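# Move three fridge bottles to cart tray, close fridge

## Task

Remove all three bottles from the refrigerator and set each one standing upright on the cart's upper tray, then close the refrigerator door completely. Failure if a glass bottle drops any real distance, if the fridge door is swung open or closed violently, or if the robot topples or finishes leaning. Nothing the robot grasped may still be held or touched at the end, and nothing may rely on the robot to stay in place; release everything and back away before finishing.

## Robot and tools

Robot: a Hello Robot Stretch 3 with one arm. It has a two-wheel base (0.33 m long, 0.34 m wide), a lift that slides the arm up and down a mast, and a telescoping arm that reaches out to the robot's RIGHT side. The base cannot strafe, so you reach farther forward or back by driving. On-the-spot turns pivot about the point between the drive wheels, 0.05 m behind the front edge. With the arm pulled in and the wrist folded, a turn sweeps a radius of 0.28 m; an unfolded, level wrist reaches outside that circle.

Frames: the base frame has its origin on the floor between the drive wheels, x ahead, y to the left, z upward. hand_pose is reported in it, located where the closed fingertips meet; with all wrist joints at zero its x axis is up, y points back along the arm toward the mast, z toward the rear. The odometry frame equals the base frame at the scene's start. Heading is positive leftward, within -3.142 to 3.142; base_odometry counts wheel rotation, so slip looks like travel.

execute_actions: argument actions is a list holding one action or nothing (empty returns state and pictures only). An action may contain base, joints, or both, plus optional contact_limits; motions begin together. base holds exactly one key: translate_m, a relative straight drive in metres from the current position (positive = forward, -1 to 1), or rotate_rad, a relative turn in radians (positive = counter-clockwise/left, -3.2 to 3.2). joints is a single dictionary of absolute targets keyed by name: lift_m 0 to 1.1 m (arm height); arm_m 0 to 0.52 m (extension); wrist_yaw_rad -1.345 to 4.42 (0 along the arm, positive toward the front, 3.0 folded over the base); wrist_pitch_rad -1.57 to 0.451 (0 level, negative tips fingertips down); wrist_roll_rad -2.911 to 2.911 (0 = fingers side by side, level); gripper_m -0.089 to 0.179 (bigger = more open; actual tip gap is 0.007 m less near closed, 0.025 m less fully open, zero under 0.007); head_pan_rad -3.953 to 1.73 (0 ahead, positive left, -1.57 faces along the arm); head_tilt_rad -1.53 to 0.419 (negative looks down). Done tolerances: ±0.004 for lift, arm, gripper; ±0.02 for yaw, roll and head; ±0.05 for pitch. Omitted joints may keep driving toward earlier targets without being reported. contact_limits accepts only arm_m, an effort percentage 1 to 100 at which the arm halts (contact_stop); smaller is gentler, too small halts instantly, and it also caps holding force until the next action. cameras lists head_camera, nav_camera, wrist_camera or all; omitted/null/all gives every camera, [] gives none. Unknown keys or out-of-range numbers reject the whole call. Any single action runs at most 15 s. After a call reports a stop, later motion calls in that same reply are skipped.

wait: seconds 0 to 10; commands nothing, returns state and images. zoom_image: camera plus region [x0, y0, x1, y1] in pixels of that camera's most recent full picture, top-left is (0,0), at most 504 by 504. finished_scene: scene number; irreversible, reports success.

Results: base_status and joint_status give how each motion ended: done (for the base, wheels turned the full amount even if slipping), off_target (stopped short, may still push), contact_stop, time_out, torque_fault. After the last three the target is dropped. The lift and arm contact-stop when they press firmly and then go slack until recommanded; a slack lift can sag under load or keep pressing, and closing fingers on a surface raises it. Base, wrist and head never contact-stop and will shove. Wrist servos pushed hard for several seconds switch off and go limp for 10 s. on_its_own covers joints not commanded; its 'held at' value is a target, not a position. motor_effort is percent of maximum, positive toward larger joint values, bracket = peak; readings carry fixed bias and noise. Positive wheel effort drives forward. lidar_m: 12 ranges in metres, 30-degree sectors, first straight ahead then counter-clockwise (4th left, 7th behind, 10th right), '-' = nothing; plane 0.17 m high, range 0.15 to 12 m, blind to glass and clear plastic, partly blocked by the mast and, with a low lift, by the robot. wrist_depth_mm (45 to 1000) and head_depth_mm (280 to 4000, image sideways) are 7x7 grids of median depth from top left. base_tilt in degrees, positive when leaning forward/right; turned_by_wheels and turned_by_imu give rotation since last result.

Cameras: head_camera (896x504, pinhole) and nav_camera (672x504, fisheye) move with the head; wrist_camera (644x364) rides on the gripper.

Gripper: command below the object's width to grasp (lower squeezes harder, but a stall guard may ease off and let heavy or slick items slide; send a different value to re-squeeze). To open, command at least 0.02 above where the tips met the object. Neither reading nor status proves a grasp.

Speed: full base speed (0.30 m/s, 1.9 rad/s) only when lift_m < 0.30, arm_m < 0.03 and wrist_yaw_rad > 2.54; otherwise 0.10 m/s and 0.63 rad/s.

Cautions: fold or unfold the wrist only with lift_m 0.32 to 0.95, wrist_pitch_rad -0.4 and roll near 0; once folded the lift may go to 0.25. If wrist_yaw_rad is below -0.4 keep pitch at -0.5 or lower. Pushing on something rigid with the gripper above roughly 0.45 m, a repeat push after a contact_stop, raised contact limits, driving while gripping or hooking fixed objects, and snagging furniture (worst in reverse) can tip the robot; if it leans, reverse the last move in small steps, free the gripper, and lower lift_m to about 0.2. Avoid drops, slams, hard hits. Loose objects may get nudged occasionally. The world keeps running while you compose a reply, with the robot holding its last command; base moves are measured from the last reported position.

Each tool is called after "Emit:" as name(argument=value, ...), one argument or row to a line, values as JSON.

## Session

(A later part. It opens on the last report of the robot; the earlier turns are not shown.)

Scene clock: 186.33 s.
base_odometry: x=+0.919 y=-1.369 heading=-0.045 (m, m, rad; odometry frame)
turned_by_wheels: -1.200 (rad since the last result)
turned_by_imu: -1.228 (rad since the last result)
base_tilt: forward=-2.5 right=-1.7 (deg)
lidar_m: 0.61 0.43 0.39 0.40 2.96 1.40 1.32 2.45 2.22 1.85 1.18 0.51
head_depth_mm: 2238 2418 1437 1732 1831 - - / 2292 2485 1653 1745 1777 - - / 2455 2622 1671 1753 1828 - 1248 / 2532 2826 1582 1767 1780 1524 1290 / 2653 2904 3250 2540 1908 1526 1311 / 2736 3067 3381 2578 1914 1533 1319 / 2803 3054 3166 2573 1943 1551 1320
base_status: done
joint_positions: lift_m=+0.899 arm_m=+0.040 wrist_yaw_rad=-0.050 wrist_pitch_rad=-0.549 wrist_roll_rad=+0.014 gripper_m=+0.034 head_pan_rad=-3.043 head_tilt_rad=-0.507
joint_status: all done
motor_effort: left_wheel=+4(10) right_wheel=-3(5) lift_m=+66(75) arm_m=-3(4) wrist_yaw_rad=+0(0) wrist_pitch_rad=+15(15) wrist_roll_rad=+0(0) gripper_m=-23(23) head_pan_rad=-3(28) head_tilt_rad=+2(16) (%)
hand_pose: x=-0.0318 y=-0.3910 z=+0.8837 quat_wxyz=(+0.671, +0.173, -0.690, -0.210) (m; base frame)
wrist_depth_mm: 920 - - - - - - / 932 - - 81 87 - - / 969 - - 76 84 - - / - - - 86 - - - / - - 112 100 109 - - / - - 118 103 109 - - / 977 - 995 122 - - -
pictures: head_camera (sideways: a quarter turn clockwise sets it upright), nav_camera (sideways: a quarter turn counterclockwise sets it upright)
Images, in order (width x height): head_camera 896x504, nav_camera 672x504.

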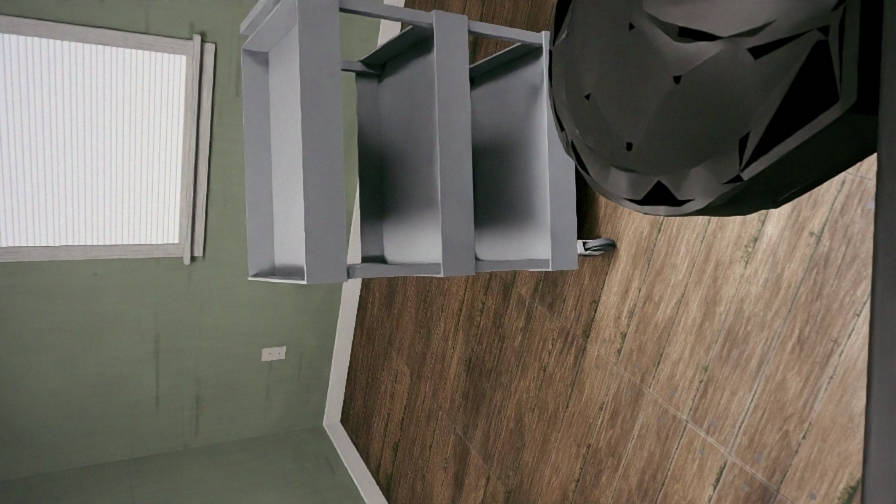

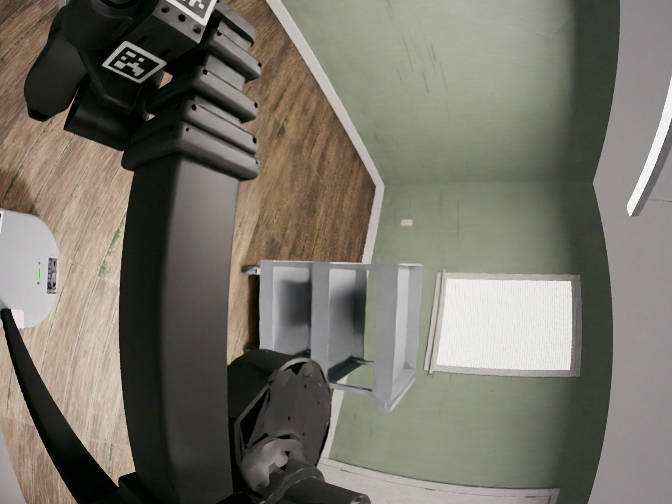

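Emit:
execute_actions(
  actions=[
    {"base": {"translate_m": -0.58}, "joints": {"lift_m": 0.99, "arm_m": 0.47, "head_pan_rad": -1.6, "head_tilt_rad": -0.6}},
  ],
  cameras=[],
)

Emit:
execute_actions(
  actions=[
    {"base": {"rotate_rad": -1.7}},
  ],
)

Scene clock: 201.23 s.
base_odometry: x=+0.340 y=-1.343 heading=-0.045 (m, m, rad; odometry frame)
turned_by_wheels: +0.000 (rad since the last result)
turned_by_imu: +0.000 (rad since the last result)
base_tilt: forward=-2.5 right=-1.7 (deg)
lidar_m: 1.03 0.73 2.75 2.33 2.36 0.78 0.73 2.23 2.02 2.03 1.78 1.05
head_depth_mm: 1656 1782 - 2039 1710 1422 1214 / 1693 - 2148 2178 1743 1422 1213 / 1727 1950 2169 2196 1738 1428 1212 / 1772 - 2270 2217 1748 1427 1214 / 1846 2068 2364 2219 1745 1427 1227 / 1899 2130 2427 2242 1768 1441 1238 / 1932 2190 2495 2268 1748 1459 1237
base_status: done
joint_positions: lift_m=+0.989 arm_m=+0.470 wrist_yaw_rad=-0.050 wrist_pitch_rad=-0.550 wrist_roll_rad=+0.014 gripper_m=+0.034 head_pan_rad=-1.607 head_tilt_rad=-0.593
joint_status: all done
motor_effort: left_wheel=+3(5) right_wheel=-3(6) lift_m=+66(67) arm_m=+2(2) wrist_yaw_rad=+0(0) wrist_pitch_rad=+15(15) wrist_roll_rad=+0(0) gripper_m=-22(24) head_pan_rad=+2(28) head_tilt_rad=-3(14) (%)
hand_pose: x=-0.0318 y=-0.8203 z=+0.9735 quat_wxyz=(+0.671, +0.174, -0.689, -0.210) (m; base frame)
wrist_depth_mm: - - - - - - - / - - - 81 87 - - / - - - 76 84 - - / - - - 86 - - - / - - 112 100 109 - - / - - 118 103 109 - - / - - - 122 - - -
pictures: none
No camera images: the call's "cameras" was empty. Leave "cameras" out to get every camera's image.

Scene clock: 205.10 s.
base_odometry: x=+0.340 y=-1.343 heading=-1.745 (m, m, rad; odometry frame)
turned_by_wheels: -1.700 (rad since the last result)
turned_by_imu: -1.738 (rad since the last result)
base_tilt: forward=-2.5 right=-1.6 (deg)
lidar_m: 2.02 1.92 1.62 1.05 0.73 0.79 2.33 2.55 0.83 0.73 0.74 2.02
head_depth_mm: 1784 1941 - 1991 1719 1426 1212 / 1816 - 1047 1205 1213 1380 1209 / 1823 2076 1163 1260 1203 1366 1223 / 1844 - 1058 967 1175 1332 1225 / 1889 2105 1120 972 1146 1347 1223 / 1890 2107 1172 936 1109 1311 1230 / 1935 2172 1167 847 1655 1449 1233
base_status: done
joint_positions: lift_m=+0.989 arm_m=+0.470 wrist_yaw_rad=-0.051 wrist_pitch_rad=-0.550 wrist_roll_rad=+0.014 gripper_m=+0.034 head_pan_rad=-1.607 head_tilt_rad=-0.593
joint_status: not commanded
motor_effort: left_wheel=+2(12) right_wheel=-2(10) lift_m=+66(66) arm_m=+1(2) wrist_yaw_rad=+1(2) wrist_pitch_rad=+15(15) wrist_roll_rad=+0(0) gripper_m=-22(23) head_pan_rad=+2(2) head_tilt_rad=-3(3) (%)
hand_pose: x=-0.0320 y=-0.8204 z=+0.9735 quat_wxyz=(+0.671, +0.173, -0.690, -0.211) (m; base frame)
wrist_depth_mm: - - - - - - - / - - 502 81 87 - - / 496 507 521 76 84 494 - / 426 461 448 86 448 462 395 / 385 391 112 101 109 412 359 / 340 347 118 103 110 361 350 / 305 309 304 122 310 316 323
pictures: head_camera (sideways: a quarter turn clockwise sets it upright), nav_camera (sideways: a quarter turn counterclockwise sets it upright), wrist_camera
Images, in order (width x height): head_camera 896x504, nav_camera 672x504, wrist_camera 644x364.

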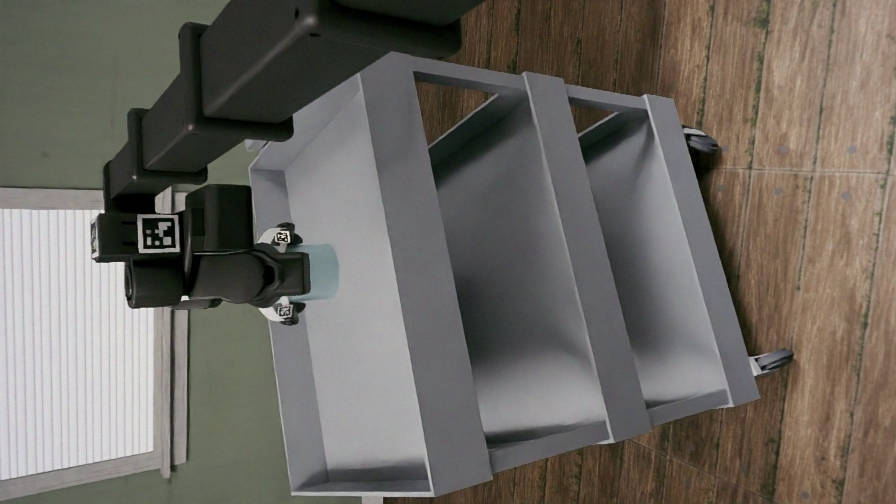

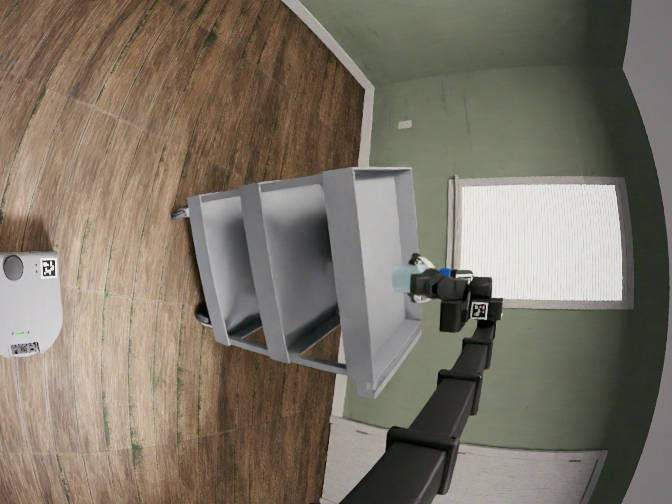

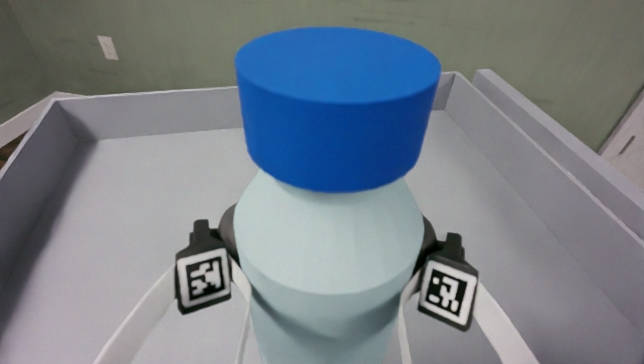

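Emit:
execute_actions(
  actions=[
    {"joints": {"lift_m": 0.858, "arm_m": 0.51}},
  ],
  cameras=["head_camera"],
)

Scene clock: 211.93 s.
base_odometry: x=+0.340 y=-1.343 heading=-1.745 (m, m, rad; odometry frame)
turned_by_wheels: +0.000 (rad since the last result)
turned_by_imu: +0.000 (rad since the last result)
base_tilt: forward=-2.5 right=-1.6 (deg)
lidar_m: 2.02 1.92 1.61 1.05 0.73 0.78 2.33 2.54 0.83 0.73 0.74 2.02
head_depth_mm: 1793 1993 2105 2148 - - 1178 / 1808 2010 1107 - 1395 1364 1215 / 1842 2035 - 1249 1215 1362 1214 / 1842 2064 - 1259 1179 1333 1221 / 1890 2092 1186 968 1140 1334 1228 / 1908 2125 1168 935 1114 1296 1221 / 1926 2159 1168 842 1648 1445 1226
base_status: not commanded
joint_positions: lift_m=+0.859 arm_m=+0.510 wrist_yaw_rad=-0.051 wrist_pitch_rad=-0.550 wrist_roll_rad=+0.014 gripper_m=+0.034 head_pan_rad=-1.607 head_tilt_rad=-0.593
joint_status: all done
motor_effort: left_wheel=+2(3) right_wheel=-2(3) lift_m=+23(56) arm_m=+2(3) wrist_yaw_rad=+0(0) wrist_pitch_rad=+15(16) wrist_roll_rad=+0(0) gripper_m=-22(22) head_pan_rad=+2(2) head_tilt_rad=-3(4) (%)
hand_pose: x=-0.0320 y=-0.8603 z=+0.8428 quat_wxyz=(+0.671, +0.173, -0.690, -0.211) (m; base frame)
wrist_depth_mm: 376 391 408 416 453 439 378 / 388 396 366 81 87 404 329 / 316 319 310 76 84 339 319 / 265 268 264 86 261 282 284 / 230 231 112 100 109 241 244 / 202 204 118 103 109 212 213 / 181 182 179 123 182 187 189
pictures: head_camera (sideways: a quarter turn clockwise sets it upright)
Images, in order (width x height): head_camera 896x504.

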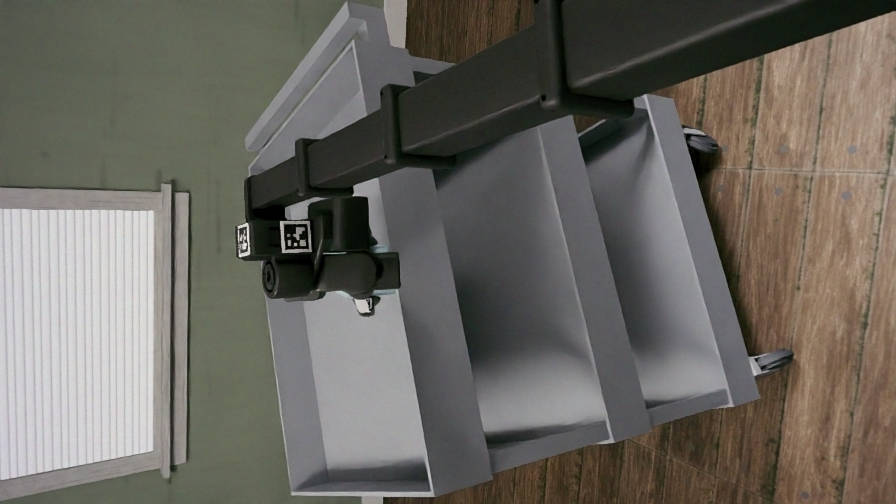

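Emit:
execute_actions(
  actions=[
    {"joints": {"lift_m": 0.845}},
  ],
  cameras=[],
)

Scene clock: 214.23 s.
base_odometry: x=+0.340 y=-1.343 heading=-1.745 (m, m, rad; odometry frame)
turned_by_wheels: +0.000 (rad since the last result)
turned_by_imu: +0.000 (rad since the last result)
base_tilt: forward=-2.6 right=-1.7 (deg)
lidar_m: 2.01 1.92 1.62 1.05 0.73 0.78 2.33 2.56 0.83 0.73 0.73 2.03
head_depth_mm: 1797 1969 2101 2102 - - 1178 / 1802 2010 1098 - 1412 1359 1214 / 1837 2049 - 1254 1206 1353 1215 / 1869 2085 - 1254 1188 1341 1225 / 1855 2103 1185 969 1142 1345 1224 / 1906 2118 1157 936 1114 1301 1222 / 1934 2151 1167 844 1651 1434 1224
base_status: not commanded
joint_positions: lift_m=+0.846 arm_m=+0.510 wrist_yaw_rad=-0.051 wrist_pitch_rad=-0.525 wrist_roll_rad=+0.014 gripper_m=+0.034 head_pan_rad=-1.607 head_tilt_rad=-0.593
joint_status: all done
motor_effort: left_wheel=+3(2) right_wheel=-2(3) lift_m=+18(23) arm_m=+2(2) wrist_yaw_rad=+1(1) wrist_pitch_rad=+7(15) wrist_roll_rad=+0(0) gripper_m=-22(22) head_pan_rad=+2(2) head_tilt_rad=-2(3) (%)
hand_pose: x=-0.0322 y=-0.8641 z=+0.8352 quat_wxyz=(+0.673, +0.165, -0.692, -0.202) (m; base frame)
wrist_depth_mm: 372 390 407 110 442 439 376 / 390 394 363 80 86 406 330 / 314 317 297 74 81 335 324 / 261 262 257 84 256 277 280 / 223 225 111 100 108 235 238 / 195 197 119 103 109 205 206 / 174 175 172 123 175 180 182
pictures: none
No camera images: the call's "cameras" was empty. Leave "cameras" out to get every camera's image.

Emit:
execute_actions(
  actions=[
    {"joints": {"gripper_m": 0.11}},
  ],
  cameras=[],
)

Emit:
execute_actions(
  actions=[
    {"joints": {"lift_m": 0.93, "arm_m": 0.42}},
  ],
  cameras=["wrist_camera"],
)

Scene clock: 242.60 s.
base_odometry: x=+0.340 y=-1.343 heading=-1.745 (m, m, rad; odometry frame)
turned_by_wheels: +0.000 (rad since the last result)
turned_by_imu: +0.000 (rad since the last result)
base_tilt: forward=-2.6 right=-1.7 (deg)
lidar_m: 2.02 1.92 1.62 1.05 0.73 0.78 2.32 2.55 0.83 0.73 0.74 2.03
head_depth_mm: 1790 1979 2114 2105 - - 1191 / 1817 2001 1108 - 1408 1364 1214 / 1836 2044 - 1255 1205 1344 1217 / 1841 2086 - 1250 1175 1339 1221 / 1867 2065 1179 976 1142 1333 1230 / 1930 2131 1164 936 1118 1310 1234 / 1918 2137 1165 845 1663 1460 1232
base_status: not commanded
joint_positions: lift_m=+0.846 arm_m=+0.510 wrist_yaw_rad=-0.051 wrist_pitch_rad=-0.520 wrist_roll_rad=+0.014 gripper_m=+0.110 head_pan_rad=-1.607 head_tilt_rad=-0.593
joint_status: all done
motor_effort: left_wheel=+3(3) right_wheel=-3(3) lift_m=+18(19) arm_m=+1(2) wrist_yaw_rad=+1(1) wrist_pitch_rad=+6(8) wrist_roll_rad=+0(0) gripper_m=+0(94) head_pan_rad=+2(2) head_tilt_rad=-2(2) (%)
hand_pose: x=-0.0323 y=-0.8648 z=+0.8362 quat_wxyz=(+0.674, +0.163, -0.692, -0.201) (m; base frame)
wrist_depth_mm: 380 391 403 406 445 445 408 / 389 403 370 82 88 411 332 / 316 319 310 77 84 342 320 / 261 267 258 87 257 280 282 / 224 227 116 102 111 238 239 / 195 202 190 105 135 211 207 / 178 175 173 128 177 178 183
pictures: none
No camera images: the call's "cameras" was empty. Leave "cameras" out to get every camera's image.

Scene clock: 244.50 s.
base_odometry: x=+0.340 y=-1.343 heading=-1.745 (m, m, rad; odometry frame)
turned_by_wheels: +0.000 (rad since the last result)
turned_by_imu: +0.000 (rad since the last result)
base_tilt: forward=-2.5 right=-1.6 (deg)
lidar_m: 2.01 1.92 1.62 1.05 0.73 0.78 2.33 2.55 0.83 0.73 0.74 2.02
head_depth_mm: 1787 1985 2125 - - 1418 1208 / 1802 2006 - 1272 1235 1369 1215 / 1809 1994 1057 1254 1210 1357 1218 / 1852 2004 - 905 1182 1339 1223 / 1889 2120 1183 967 1148 1347 1224 / 1892 2130 1170 935 1112 1307 1229 / 1919 2149 1162 847 1655 1441 1231
base_status: not commanded
joint_positions: lift_m=+0.929 arm_m=+0.420 wrist_yaw_rad=-0.051 wrist_pitch_rad=-0.520 wrist_roll_rad=+0.014 gripper_m=+0.110 head_pan_rad=-1.607 head_tilt_rad=-0.593
joint_status: all done
motor_effort: left_wheel=+4(4) right_wheel=-2(3) lift_m=+62(62) arm_m=-3(4) wrist_yaw_rad=+1(1) wrist_pitch_rad=+6(6) wrist_roll_rad=+0(0) gripper_m=+0(1) head_pan_rad=+2(2) head_tilt_rad=-3(3) (%)
hand_pose: x=-0.0322 y=-0.7754 z=+0.9198 quat_wxyz=(+0.674, +0.163, -0.692, -0.201) (m; base frame)
wrist_depth_mm: - - - - - - - / 496 510 538 559 592 501 - / 425 469 477 222 493 458 388 / 378 389 391 213 403 409 357 / 329 333 339 232 345 350 342 / 289 297 294 277 298 311 253 / 258 256 260 261 211 244 285
pictures: wrist_camera
Images, in order (width x height): wrist_camera 644x364.

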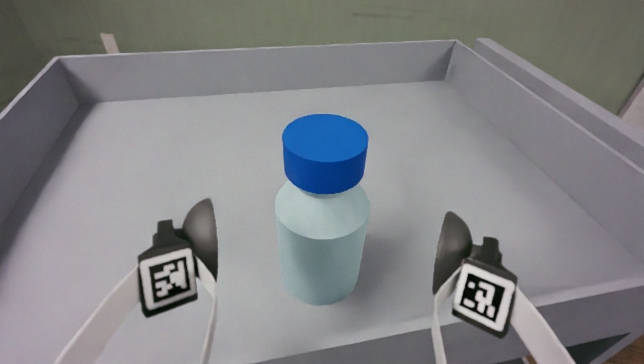

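Bottle 1 placed. Heading back.

Emit:
execute_actions(
  actions=[
    {"base": {"rotate_rad": 2.127}, "joints": {"lift_m": 0.98, "arm_m": 0.2, "gripper_m": 0.13, "head_pan_rad": -0.3, "head_tilt_rad": -0.8}},
  ],
  cameras=["head_camera", "nav_camera"],
)

Scene clock: 250.13 s.
base_odometry: x=+0.340 y=-1.343 heading=+0.382 (m, m, rad; odometry frame)
turned_by_wheels: +2.127 (rad since the last result)
turned_by_imu: +2.176 (rad since the last result)
base_tilt: forward=-2.5 right=-1.7 (deg)
lidar_m: 0.73 2.75 2.33 2.47 0.81 0.73 0.74 2.02 2.02 1.87 1.61 1.05
head_depth_mm: 1066 1363 1183 1660 1486 1282 1133 / 1074 1443 1388 1571 1483 1287 1136 / 1088 1534 1447 1625 1490 1298 1139 / 1087 1294 1449 1678 1495 1290 1137 / 1012 1126 1284 1469 1492 1291 1143 / 862 946 1047 1173 1331 1292 1147 / 749 811 882 974 1147 1296 1144
base_status: done
joint_positions: lift_m=+0.979 arm_m=+0.200 wrist_yaw_rad=-0.050 wrist_pitch_rad=-0.520 wrist_roll_rad=+0.014 gripper_m=+0.130 head_pan_rad=-0.307 head_tilt_rad=-0.790
joint_status: all done
motor_effort: left_wheel=-2(10) right_wheel=+1(4) lift_m=+62(64) arm_m=-3(4) wrist_yaw_rad=+0(1) wrist_pitch_rad=+6(7) wrist_roll_rad=+0(0) gripper_m=+0(82) head_pan_rad=+2(28) head_tilt_rad=-4(15) (%)
hand_pose: x=-0.0321 y=-0.5554 z=+0.9698 quat_wxyz=(+0.674, +0.163, -0.692, -0.200) (m; base frame)
wrist_depth_mm: - - - - - - - / - - - - - - - / - - - - - - - / - - - - - - - / - - - - - - - / - - - - - - - / - - - - - - -
pictures: head_camera (sideways: a quarter turn clockwise sets it upright), nav_camera (sideways: a quarter turn counterclockwise sets it upright)
Images, in order (width x height): head_camera 896x504, nav_camera 672x504.

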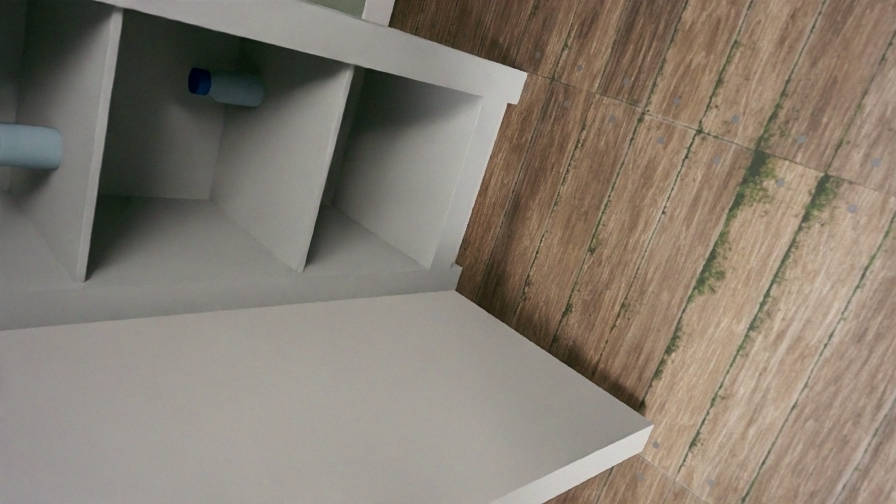

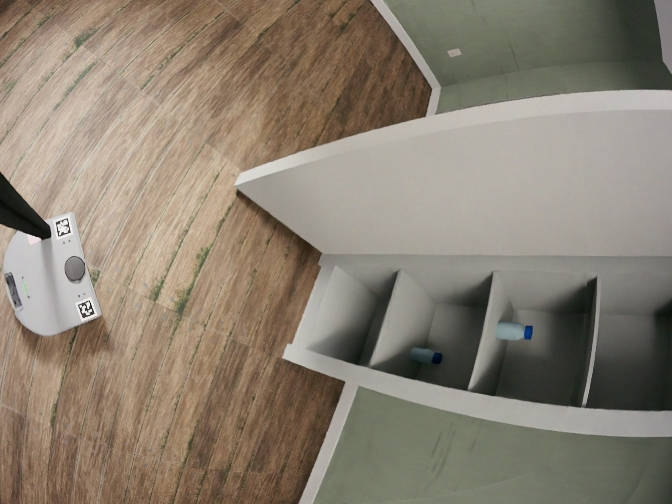

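Emit:
execute_actions(
  actions=[
    {"base": {"translate_m": 0.567}, "joints": {"head_pan_rad": -1.5, "head_tilt_rad": -0.5}},
  ],
  cameras=[],
)

Emit:
execute_actions(
  actions=[
    {"base": {"rotate_rad": 0.775}},
  ],
)

Scene clock: 260.10 s.
base_odometry: x=+0.866 y=-1.132 heading=+0.382 (m, m, rad; odometry frame)
turned_by_wheels: +0.000 (rad since the last result)
turned_by_imu: +0.000 (rad since the last result)
base_tilt: forward=-2.5 right=-1.7 (deg)
lidar_m: 0.22 0.19 2.08 2.72 2.56 1.27 1.28 2.43 2.42 1.40 0.71 0.38
head_depth_mm: 1881 2154 - - 1886 1500 1262 / 1699 1886 - - 1888 1514 1278 / 1520 1661 1808 - 1824 1535 1272 / 1385 1514 1668 1862 1897 1542 1277 / 1263 1379 1496 1649 1806 1489 1223 / 1179 1268 1319 785 870 1002 1158 / 571 609 678 774 1033 975 1162
base_status: done
joint_positions: lift_m=+0.979 arm_m=+0.200 wrist_yaw_rad=-0.050 wrist_pitch_rad=-0.520 wrist_roll_rad=+0.014 gripper_m=+0.130 head_pan_rad=-1.493 head_tilt_rad=-0.508
joint_status: all done
motor_effort: left_wheel=-3(3) right_wheel=+1(4) lift_m=+62(61) arm_m=-3(3) wrist_yaw_rad=+0(0) wrist_pitch_rad=+6(6) wrist_roll_rad=+0(0) gripper_m=+1(0) head_pan_rad=-3(29) head_tilt_rad=+2(17) (%)
hand_pose: x=-0.0321 y=-0.5554 z=+0.9698 quat_wxyz=(+0.674, +0.163, -0.692, -0.200) (m; base frame)
wrist_depth_mm: 701 809 972 - - - - / 732 873 - - - - - / 301 957 - - - - - / 324 - - - - - - / 352 393 - - - - - / 648 - - - - - - / 591 548 - - - - -
pictures: none
No camera images: the call's "cameras" was empty. Leave "cameras" out to get every camera's image.

Scene clock: 262.27 s.
base_odometry: x=+0.866 y=-1.132 heading=+1.157 (m, m, rad; odometry frame)
turned_by_wheels: +0.775 (rad since the last result)
turned_by_imu: +0.792 (rad since the last result)
base_tilt: forward=-2.6 right=-1.6 (deg)
lidar_m: 0.19 2.09 2.65 1.29 1.28 2.52 2.43 1.72 0.71 0.66 0.27 0.20
head_depth_mm: 878 943 - - 1035 961 1132 / 889 977 - - 1127 1253 1174 / 889 974 1036 - 1135 1268 1169 / 894 978 1036 839 1162 1274 1180 / 862 956 947 804 947 975 1078 / 561 587 641 683 718 715 707 / 508 513 510 509 505 503 500
base_status: done
joint_positions: lift_m=+0.979 arm_m=+0.200 wrist_yaw_rad=-0.050 wrist_pitch_rad=-0.520 wrist_roll_rad=+0.014 gripper_m=+0.130 head_pan_rad=-1.493 head_tilt_rad=-0.507
joint_status: not commanded
motor_effort: left_wheel=-2(9) right_wheel=+1(3) lift_m=+62(62) arm_m=-3(3) wrist_yaw_rad=+0(0) wrist_pitch_rad=+6(6) wrist_roll_rad=+0(0) gripper_m=+1(1) head_pan_rad=-3(3) head_tilt_rad=+2(3) (%)
hand_pose: x=-0.0321 y=-0.5554 z=+0.9698 quat_wxyz=(+0.674, +0.163, -0.692, -0.200) (m; base frame)
wrist_depth_mm: 229 327 526 340 576 495 330 / 230 332 415 380 429 430 330 / 236 309 330 335 338 345 321 / 258 283 291 297 290 295 293 / 293 311 720 796 751 449 324 / 333 - 660 685 689 - 357 / 281 419 589 604 606 508 -
pictures: head_camera (sideways: a quarter turn clockwise sets it upright), nav_camera (sideways: a quarter turn counterclockwise sets it upright), wrist_camera
Images, in order (width x height): head_camera 896x504, nav_camera 672x504, wrist_camera 644x364.

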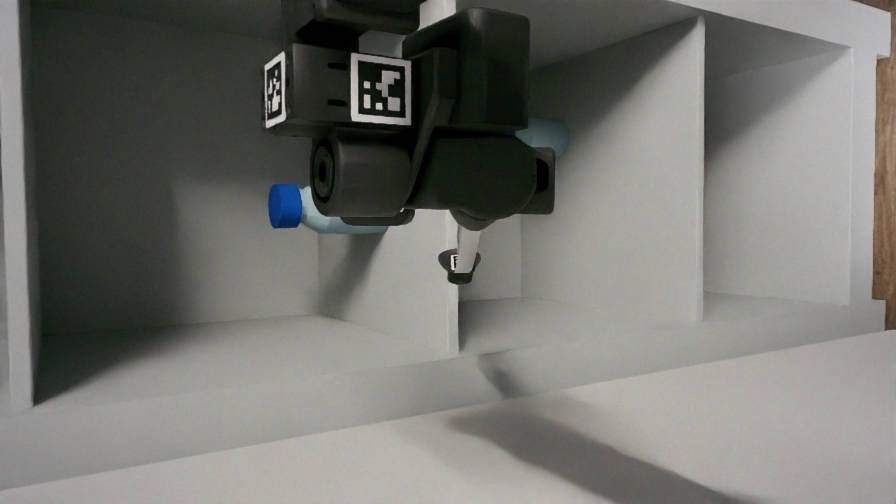

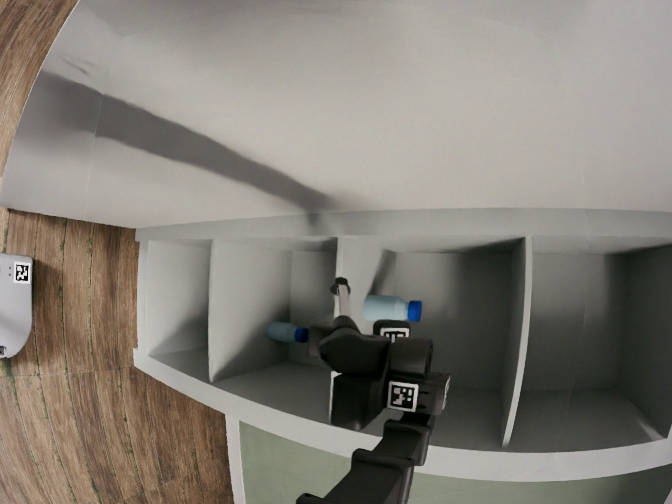

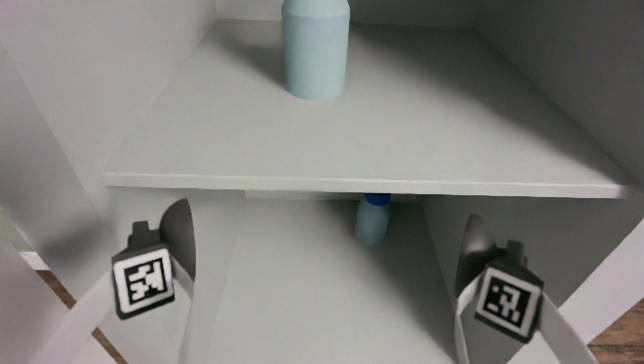

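Emit:
execute_actions(
  actions=[
    {"base": {"translate_m": 0.007}, "joints": {"lift_m": 0.971, "arm_m": 0.485}},
  ],
  cameras=["wrist_camera"],
)

Scene clock: 269.37 s.
base_odometry: x=+0.869 y=-1.125 heading=+1.157 (m, m, rad; odometry frame)
turned_by_wheels: +0.000 (rad since the last result)
turned_by_imu: -0.001 (rad since the last result)
base_tilt: forward=-2.6 right=-1.6 (deg)
lidar_m: 0.18 2.07 2.64 1.29 1.28 2.53 2.43 1.72 0.72 0.66 0.26 0.19
head_depth_mm: 886 951 - 910 1050 982 1135 / 893 953 985 827 1142 1262 1179 / 890 960 - 836 1162 1270 1176 / 893 975 1040 838 1158 1272 1180 / 818 934 920 795 899 966 1072 / 536 583 631 684 691 688 684 / 500 493 491 489 486 485 482
base_status: done
joint_positions: lift_m=+0.972 arm_m=+0.485 wrist_yaw_rad=-0.050 wrist_pitch_rad=-0.520 wrist_roll_rad=+0.014 gripper_m=+0.130 head_pan_rad=-1.493 head_tilt_rad=-0.507
joint_status: all done
motor_effort: left_wheel=-3(5) right_wheel=+1(4) lift_m=+19(61) arm_m=+2(2) wrist_yaw_rad=+0(0) wrist_pitch_rad=+6(6) wrist_roll_rad=+0(0) gripper_m=+1(1) head_pan_rad=-3(3) head_tilt_rad=+2(1) (%)
hand_pose: x=-0.0321 y=-0.8398 z=+0.9621 quat_wxyz=(+0.674, +0.163, -0.692, -0.200) (m; base frame)
wrist_depth_mm: 221 313 314 93 313 325 318 / 222 321 87 73 82 358 336 / 224 298 289 80 298 328 317 / 226 257 128 99 249 269 272 / 211 223 115 102 214 234 231 / 190 - 184 110 192 - 200 / - 169 167 137 174 171 177
pictures: wrist_camera
Images, in order (width x height): wrist_camera 644x364.

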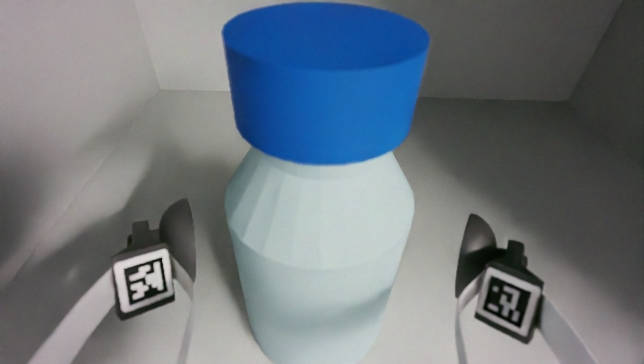

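Emit:
execute_actions(
  actions=[
    {"joints": {"arm_m": 0.49, "gripper_m": 0.033}},
  ],
  cameras=["wrist_camera"],
)

Scene clock: 272.67 s.
base_odometry: x=+0.869 y=-1.125 heading=+1.157 (m, m, rad; odometry frame)
turned_by_wheels: +0.000 (rad since the last result)
turned_by_imu: +0.000 (rad since the last result)
base_tilt: forward=-2.5 right=-1.6 (deg)
lidar_m: 0.18 2.07 2.65 1.29 1.28 2.52 2.43 1.73 0.72 0.66 0.26 0.19
head_depth_mm: 884 945 - 911 1051 984 1136 / 887 956 988 830 1140 1016 1171 / 893 955 - 834 1157 1274 1172 / 889 983 1038 840 1169 1272 1178 / 816 935 918 795 902 970 1070 / 536 584 634 683 691 685 682 / 503 494 492 489 486 484 481
base_status: not commanded
joint_positions: lift_m=+0.972 arm_m=+0.490 wrist_yaw_rad=-0.047 wrist_pitch_rad=-0.522 wrist_roll_rad=+0.014 gripper_m=+0.034 head_pan_rad=-1.493 head_tilt_rad=-0.507
joint_status: all done
motor_effort: left_wheel=-2(3) right_wheel=+0(0) lift_m=+20(20) arm_m=+2(2) wrist_yaw_rad=-3(4) wrist_pitch_rad=+7(7) wrist_roll_rad=+0(0) gripper_m=-23(99) head_pan_rad=-3(3) head_tilt_rad=+1(2) (%)
hand_pose: x=-0.0314 y=-0.8446 z=+0.9617 quat_wxyz=(+0.674, +0.165, -0.692, -0.200) (m; base frame)
wrist_depth_mm: 220 311 309 90 98 320 314 / 221 320 339 67 71 352 337 / 222 293 288 72 78 323 315 / 224 256 247 83 109 267 273 / 211 218 103 95 102 227 230 / 189 193 114 98 105 198 200 / 168 169 166 119 169 174 176
pictures: wrist_camera
Images, in order (width x height): wrist_camera 644x364.

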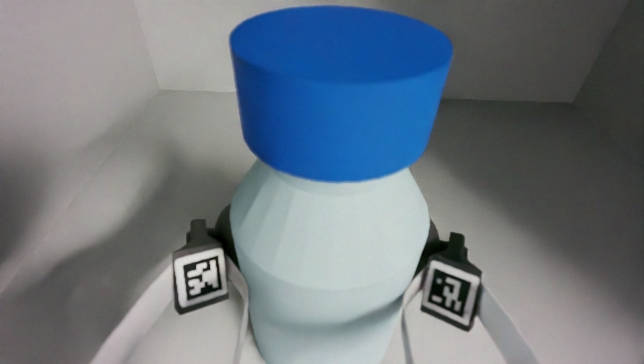

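Emit:
execute_actions(
  actions=[
    {"base": {"translate_m": -0.17}, "joints": {"lift_m": 1.0, "arm_m": 0.21}},
  ],
  cameras=["wrist_camera"],
)

Emit:
execute_actions(
  actions=[
    {"base": {"rotate_rad": -1.16}, "joints": {"head_pan_rad": -1.6, "head_tilt_rad": -0.6}},
  ],
  cameras=[],
)

Scene clock: 281.00 s.
base_odometry: x=+0.800 y=-1.281 heading=+1.157 (m, m, rad; odometry frame)
turned_by_wheels: +0.000 (rad since the last result)
turned_by_imu: +0.000 (rad since the last result)
base_tilt: forward=-2.6 right=-1.7 (deg)
lidar_m: 0.36 2.23 2.64 1.22 1.21 2.35 2.25 1.72 0.67 0.66 0.51 0.37
head_depth_mm: 518 556 - 1328 1496 1511 1269 / 640 723 - 740 824 929 1118 / 893 976 - - 1142 1212 1180 / 895 981 1042 846 1143 1279 1187 / 895 981 1042 849 1178 1273 1192 / 901 989 1017 852 1096 1026 1157 / 840 843 835 783 846 918 935
base_status: done
joint_positions: lift_m=+0.999 arm_m=+0.210 wrist_yaw_rad=-0.050 wrist_pitch_rad=-0.546 wrist_roll_rad=+0.014 gripper_m=+0.037 head_pan_rad=-1.493 head_tilt_rad=-0.507
joint_status: all done
motor_effort: left_wheel=-3(7) right_wheel=+1(4) lift_m=+66(69) arm_m=-4(3) wrist_yaw_rad=+0(4) wrist_pitch_rad=+14(14) wrist_roll_rad=+0(0) gripper_m=-22(21) head_pan_rad=-3(3) head_tilt_rad=+1(1) (%)
hand_pose: x=-0.0319 y=-0.5615 z=+0.9844 quat_wxyz=(+0.671, +0.172, -0.690, -0.209) (m; base frame)
wrist_depth_mm: 434 552 532 91 100 191 175 / 402 416 388 69 72 202 193 / 335 339 322 73 79 220 228 / 292 295 286 91 110 248 - / 439 662 104 95 102 294 - / 444 618 115 99 105 - - / 458 593 596 119 405 - -
pictures: wrist_camera
Images, in order (width x height): wrist_camera 644x364.

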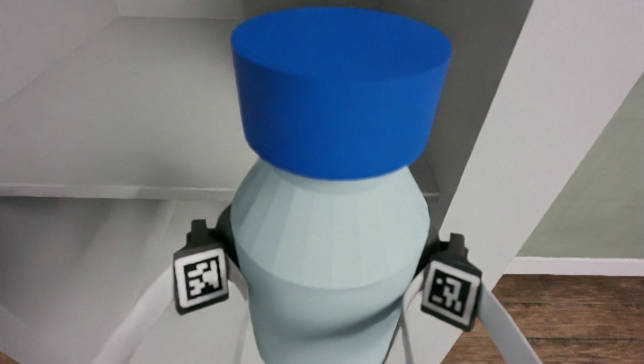

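Scene clock: 283.77 s.
base_odometry: x=+0.800 y=-1.281 heading=-0.003 (m, m, rad; odometry frame)
turned_by_wheels: -1.160 (rad since the last result)
turned_by_imu: -1.187 (rad since the last result)
base_tilt: forward=-2.5 right=-1.7 (deg)
lidar_m: 0.58 0.39 0.36 2.23 2.75 1.26 1.20 2.44 2.26 1.98 1.31 0.66
head_depth_mm: 1855 2011 2397 2100 1719 1435 1205 / 1928 2042 2349 2119 1732 1427 1214 / 1971 - - 2138 1735 1433 1215 / 2054 2229 - 2077 1736 1433 1222 / 2111 2357 2665 2243 1765 1440 1222 / 2051 2181 2312 2239 1764 1462 1219 / 1730 1821 1931 2000 1768 1449 1227
base_status: done
joint_positions: lift_m=+0.999 arm_m=+0.210 wrist_yaw_rad=-0.050 wrist_pitch_rad=-0.546 wrist_roll_rad=+0.014 gripper_m=+0.037 head_pan_rad=-1.593 head_tilt_rad=-0.592
joint_status: all done
motor_effort: left_wheel=+2(9) right_wheel=-3(7) lift_m=+66(66) arm_m=-3(3) wrist_yaw_rad=-1(1) wrist_pitch_rad=+14(14) wrist_roll_rad=+0(0) gripper_m=-21(23) head_pan_rad=-3(11) head_tilt_rad=-3(9) (%)
hand_pose: x=-0.0319 y=-0.5615 z=+0.9844 quat_wxyz=(+0.671, +0.172, -0.690, -0.209) (m; base frame)
wrist_depth_mm: 946 - - 91 100 - - / 991 - - 69 72 - - / - - - 74 79 - - / - - - 91 110 - - / - - 104 95 102 - - / - - 115 99 105 - - / - - - 119 - - -
pictures: none
No camera images: the call's "cameras" was empty. Leave "cameras" out to get every camera's image.

Emit:
execute_actions(
  actions=[
    {"base": {"translate_m": -0.44}, "joints": {"lift_m": 0.965, "arm_m": 0.505}},
  ],
  cameras=[],
)

Emit:
execute_actions(
  actions=[
    {"base": {"rotate_rad": -1.52}},
  ],
  cameras=["head_camera", "wrist_camera"],
)

Scene clock: 291.70 s.
base_odometry: x=+0.360 y=-1.279 heading=-0.003 (m, m, rad; odometry frame)
turned_by_wheels: +0.000 (rad since the last result)
turned_by_imu: +0.000 (rad since the last result)
base_tilt: forward=-2.5 right=-1.7 (deg)
lidar_m: 0.86 0.68 2.69 2.26 2.31 0.79 0.76 2.25 2.09 2.11 1.75 1.06
head_depth_mm: 1712 1875 - - 1717 1415 1209 / 1752 1902 2305 2206 1738 1431 1219 / 1825 - 2288 2199 1739 1438 1225 / 1904 - 2397 2215 1725 1444 1217 / 1935 2189 2484 2240 1740 1433 1230 / 2033 2264 2602 2270 1767 1448 1227 / 2110 2330 2541 2236 1755 1449 1234
base_status: done
joint_positions: lift_m=+0.966 arm_m=+0.505 wrist_yaw_rad=-0.050 wrist_pitch_rad=-0.547 wrist_roll_rad=+0.014 gripper_m=+0.037 head_pan_rad=-1.593 head_tilt_rad=-0.593
joint_status: all done
motor_effort: left_wheel=+3(6) right_wheel=-3(6) lift_m=+23(63) arm_m=+2(3) wrist_yaw_rad=-1(0) wrist_pitch_rad=+14(15) wrist_roll_rad=+0(0) gripper_m=-22(23) head_pan_rad=-2(3) head_tilt_rad=-2(3) (%)
hand_pose: x=-0.0319 y=-0.8558 z=+0.9505 quat_wxyz=(+0.671, +0.172, -0.690, -0.209) (m; base frame)
wrist_depth_mm: - - - 91 100 - - / - - - 69 73 - - / - - - 74 79 - - / - - - 91 110 - - / - - 104 95 102 - - / - - 115 99 105 - - / - - - 119 - - -
pictures: none
No camera images: the call's "cameras" was empty. Leave "cameras" out to get every camera's image.

Scene clock: 295.37 s.
base_odometry: x=+0.360 y=-1.279 heading=-1.523 (m, m, rad; odometry frame)
turned_by_wheels: -1.520 (rad since the last result)
turned_by_imu: -1.554 (rad since the last result)
base_tilt: forward=-2.5 right=-1.7 (deg)
lidar_m: 2.13 1.72 1.06 0.81 0.76 2.69 2.26 2.25 0.78 0.76 2.22 2.09
head_depth_mm: 1773 1936 - - 1145 1323 1211 / 1834 1960 1047 1249 1172 1336 1211 / 1921 - 962 1246 1176 1334 1216 / 1993 - 1058 882 1179 1337 1216 / 2062 2318 1146 970 1147 1334 1225 / 2129 2457 2659 2087 1744 1452 1222 / 2227 2498 2797 2279 1764 1455 1230
base_status: done
joint_positions: lift_m=+0.966 arm_m=+0.505 wrist_yaw_rad=-0.051 wrist_pitch_rad=-0.547 wrist_roll_rad=+0.014 gripper_m=+0.037 head_pan_rad=-1.593 head_tilt_rad=-0.593
joint_status: not commanded
motor_effort: left_wheel=+2(11) right_wheel=-1(10) lift_m=+23(23) arm_m=+2(2) wrist_yaw_rad=+0(2) wrist_pitch_rad=+14(14) wrist_roll_rad=+0(0) gripper_m=-22(21) head_pan_rad=-3(3) head_tilt_rad=-2(3) (%)
hand_pose: x=-0.0320 y=-0.8558 z=+0.9505 quat_wxyz=(+0.671, +0.172, -0.690, -0.210) (m; base frame)
wrist_depth_mm: - - - 91 100 - - / - - 473 69 72 - - / - - 432 73 79 514 505 / - - 412 91 110 445 451 / - 342 104 95 102 382 385 / - 295 115 99 105 181 174 / 248 280 283 119 281 183 161
pictures: head_camera (sideways: a quarter turn clockwise sets it upright), wrist_camera
Images, in order (width x height): head_camera 896x504, wrist_camera 644x364.

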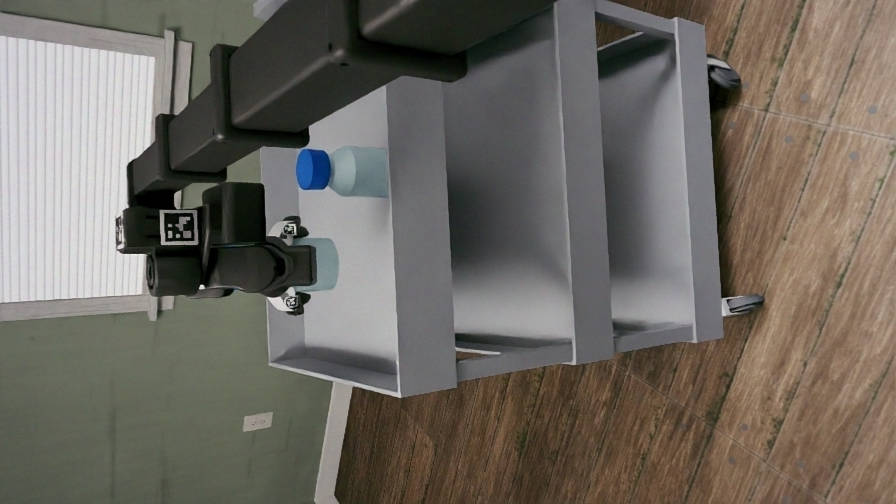

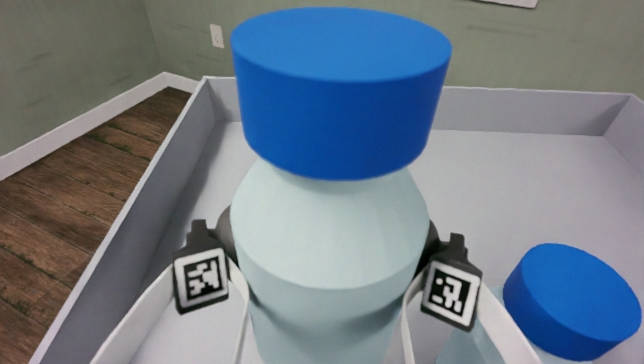

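Emit:
execute_actions(
  actions=[
    {"joints": {"lift_m": 0.841, "arm_m": 0.515}},
  ],
  cameras=["wrist_camera"],
)

Scene clock: 300.53 s.
base_odometry: x=+0.360 y=-1.279 heading=-1.523 (m, m, rad; odometry frame)
turned_by_wheels: +0.000 (rad since the last result)
turned_by_imu: +0.000 (rad since the last result)
base_tilt: forward=-2.5 right=-1.6 (deg)
lidar_m: 2.12 1.72 1.06 0.82 0.76 2.68 2.26 2.26 0.78 0.76 2.22 2.09
head_depth_mm: 1781 1950 1130 1149 - - 1189 / 1817 2034 1187 - 1155 1323 1226 / 1894 2092 - 1246 1172 1334 1210 / 1969 2203 - 883 1181 1332 1223 / 2055 2310 1185 970 1141 1343 1226 / 2153 2391 2621 2090 1763 1452 1224 / 2218 2540 2846 2254 1749 1453 1234
base_status: not commanded
joint_positions: lift_m=+0.842 arm_m=+0.515 wrist_yaw_rad=-0.051 wrist_pitch_rad=-0.534 wrist_roll_rad=+0.014 gripper_m=+0.037 head_pan_rad=-1.593 head_tilt_rad=-0.593
joint_status: all done
motor_effort: left_wheel=+4(3) right_wheel=-2(2) lift_m=+20(25) arm_m=+2(2) wrist_yaw_rad=+1(0) wrist_pitch_rad=+11(15) wrist_roll_rad=+0(0) gripper_m=-21(22) head_pan_rad=-3(3) head_tilt_rad=-2(2) (%)
hand_pose: x=-0.0321 y=-0.8677 z=+0.8292 quat_wxyz=(+0.673, +0.168, -0.691, -0.205) (m; base frame)
wrist_depth_mm: - 380 405 89 92 413 410 / - 303 348 67 71 404 413 / 215 287 283 72 77 321 325 / 216 252 247 83 109 265 128 / 208 216 105 95 102 226 120 / 189 193 115 98 104 165 123 / 168 169 166 119 169 164 130
pictures: wrist_camera
Images, in order (width x height): wrist_camera 644x364.

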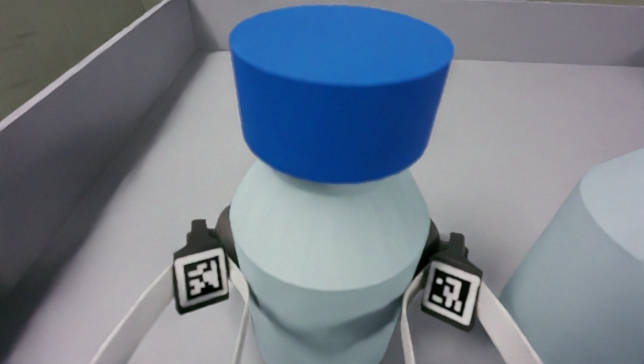

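Emit:
execute_actions(
  actions=[
    {"joints": {"gripper_m": 0.102}},
  ],
  cameras=[],
)

Emit:
execute_actions(
  actions=[
    {"joints": {"lift_m": 0.92, "arm_m": 0.43}},
  ],
  cameras=["wrist_camera"],
)

Scene clock: 320.67 s.
base_odometry: x=+0.360 y=-1.279 heading=-1.523 (m, m, rad; odometry frame)
turned_by_wheels: +0.000 (rad since the last result)
turned_by_imu: +0.000 (rad since the last result)
base_tilt: forward=-2.5 right=-1.7 (deg)
lidar_m: 2.13 1.72 1.06 0.82 0.76 2.69 2.27 2.25 0.78 0.76 2.22 2.08
head_depth_mm: 1778 1952 1131 1161 - - 1191 / 1834 2043 1185 - 1149 1327 1217 / 1888 2087 - 1251 1179 1338 1216 / 1972 2217 - 883 1182 1344 1221 / 2073 2298 1178 974 1145 1342 1224 / 2166 2404 2643 2072 1763 1443 1228 / 2242 2513 2807 2253 1760 1458 1229
base_status: not commanded
joint_positions: lift_m=+0.842 arm_m=+0.515 wrist_yaw_rad=-0.051 wrist_pitch_rad=-0.524 wrist_roll_rad=+0.014 gripper_m=+0.102 head_pan_rad=-1.593 head_tilt_rad=-0.593
joint_status: all done
motor_effort: left_wheel=+2(3) right_wheel=-4(3) lift_m=+19(20) arm_m=+1(2) wrist_yaw_rad=+1(0) wrist_pitch_rad=+8(10) wrist_roll_rad=+0(0) gripper_m=+1(93) head_pan_rad=-3(3) head_tilt_rad=-3(3) (%)
hand_pose: x=-0.0322 y=-0.8692 z=+0.8312 quat_wxyz=(+0.673, +0.165, -0.692, -0.202) (m; base frame)
wrist_depth_mm: - 380 410 96 400 415 414 / - 303 357 71 76 421 427 / 215 287 288 73 78 328 334 / 215 257 251 82 115 271 131 / 207 221 108 97 104 230 120 / 191 196 155 99 111 155 122 / 171 171 169 120 171 172 129
pictures: none
No camera images: the call's "cameras" was empty. Leave "cameras" out to get every camera's image.

Scene clock: 322.50 s.
base_odometry: x=+0.360 y=-1.279 heading=-1.523 (m, m, rad; odometry frame)
turned_by_wheels: +0.000 (rad since the last result)
turned_by_imu: +0.000 (rad since the last result)
base_tilt: forward=-2.5 right=-1.7 (deg)
lidar_m: 2.13 1.72 1.05 0.82 0.76 2.68 2.26 2.25 0.78 0.76 2.23 2.09
head_depth_mm: 1762 1959 1148 - - 1327 1216 / 1834 2037 - 1299 1173 1332 1219 / 1917 2050 899 1254 1170 1334 1214 / 1979 2133 - 880 1174 1336 1221 / 2061 2326 1184 971 1153 1336 1226 / 2154 2395 2663 2083 1759 1441 1231 / 2236 2553 2806 2278 1771 1452 1229
base_status: not commanded
joint_positions: lift_m=+0.919 arm_m=+0.430 wrist_yaw_rad=-0.051 wrist_pitch_rad=-0.523 wrist_roll_rad=+0.014 gripper_m=+0.102 head_pan_rad=-1.593 head_tilt_rad=-0.593
joint_status: all done
motor_effort: left_wheel=+3(2) right_wheel=-3(3) lift_m=+62(63) arm_m=-3(3) wrist_yaw_rad=+1(1) wrist_pitch_rad=+7(8) wrist_roll_rad=+0(0) gripper_m=+1(1) head_pan_rad=-3(3) head_tilt_rad=-4(3) (%)
hand_pose: x=-0.0322 y=-0.7849 z=+0.9092 quat_wxyz=(+0.674, +0.164, -0.692, -0.202) (m; base frame)
wrist_depth_mm: - - - - - - - / - - 528 537 533 540 517 / - - 452 200 469 217 469 / - 333 381 206 387 207 369 / - 294 322 219 329 214 335 / 234 278 278 264 287 278 293 / 212 249 250 252 254 250 258
pictures: wrist_camera
Images, in order (width x height): wrist_camera 644x364.

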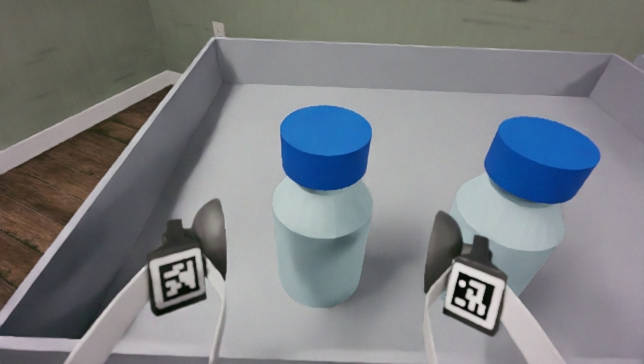

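Emit:
execute_actions(
  actions=[
    {"base": {"rotate_rad": 1.661}, "joints": {"arm_m": 0.1, "head_pan_rad": 0.0, "head_tilt_rad": -0.85}},
  ],
  cameras=["head_camera"],
)

Scene clock: 327.50 s.
base_odometry: x=+0.360 y=-1.279 heading=+0.138 (m, m, rad; odometry frame)
turned_by_wheels: +1.661 (rad since the last result)
turned_by_imu: +1.699 (rad since the last result)
base_tilt: forward=-2.5 right=-1.7 (deg)
lidar_m: 0.74 0.68 2.26 2.81 2.22 0.77 0.76 2.16 2.09 2.18 1.67 1.06
head_depth_mm: 1067 1406 1328 1534 1429 1258 1115 / 1328 1468 1665 1580 1438 1265 1124 / 1067 1329 1598 1612 1449 1259 1126 / 984 1142 1365 1606 1445 1259 1124 / 825 931 1071 1249 1385 1265 1126 / 714 791 888 1008 1252 1262 1128 / 628 687 769 1015 1456 1276 1132
base_status: done
joint_positions: lift_m=+0.919 arm_m=+0.100 wrist_yaw_rad=-0.050 wrist_pitch_rad=-0.523 wrist_roll_rad=+0.014 gripper_m=+0.102 head_pan_rad=-0.007 head_tilt_rad=-0.840
joint_status: all done
motor_effort: left_wheel=-3(8) right_wheel=+1(6) lift_m=+62(62) arm_m=-4(5) wrist_yaw_rad=+0(1) wrist_pitch_rad=+7(7) wrist_roll_rad=+0(0) gripper_m=+1(0) head_pan_rad=+2(28) head_tilt_rad=-5(16) (%)
hand_pose: x=-0.0321 y=-0.4550 z=+0.9092 quat_wxyz=(+0.674, +0.164, -0.692, -0.201) (m; base frame)
wrist_depth_mm: - - - - - - - / - - - - - - - / - - - - - - - / - - - - - - - / - - - - - - - / - - - - - - - / - - - - - - -
pictures: head_camera (sideways: a quarter turn clockwise sets it upright)
Images, in order (width x height): head_camera 896x504.

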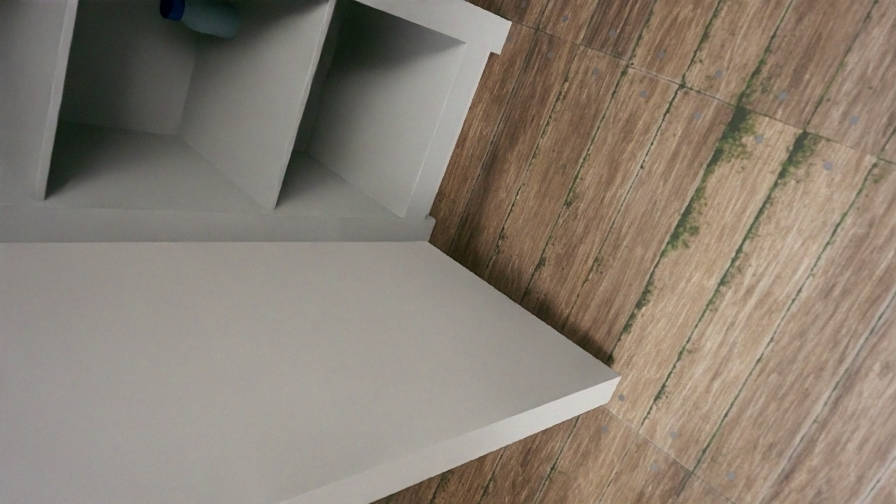

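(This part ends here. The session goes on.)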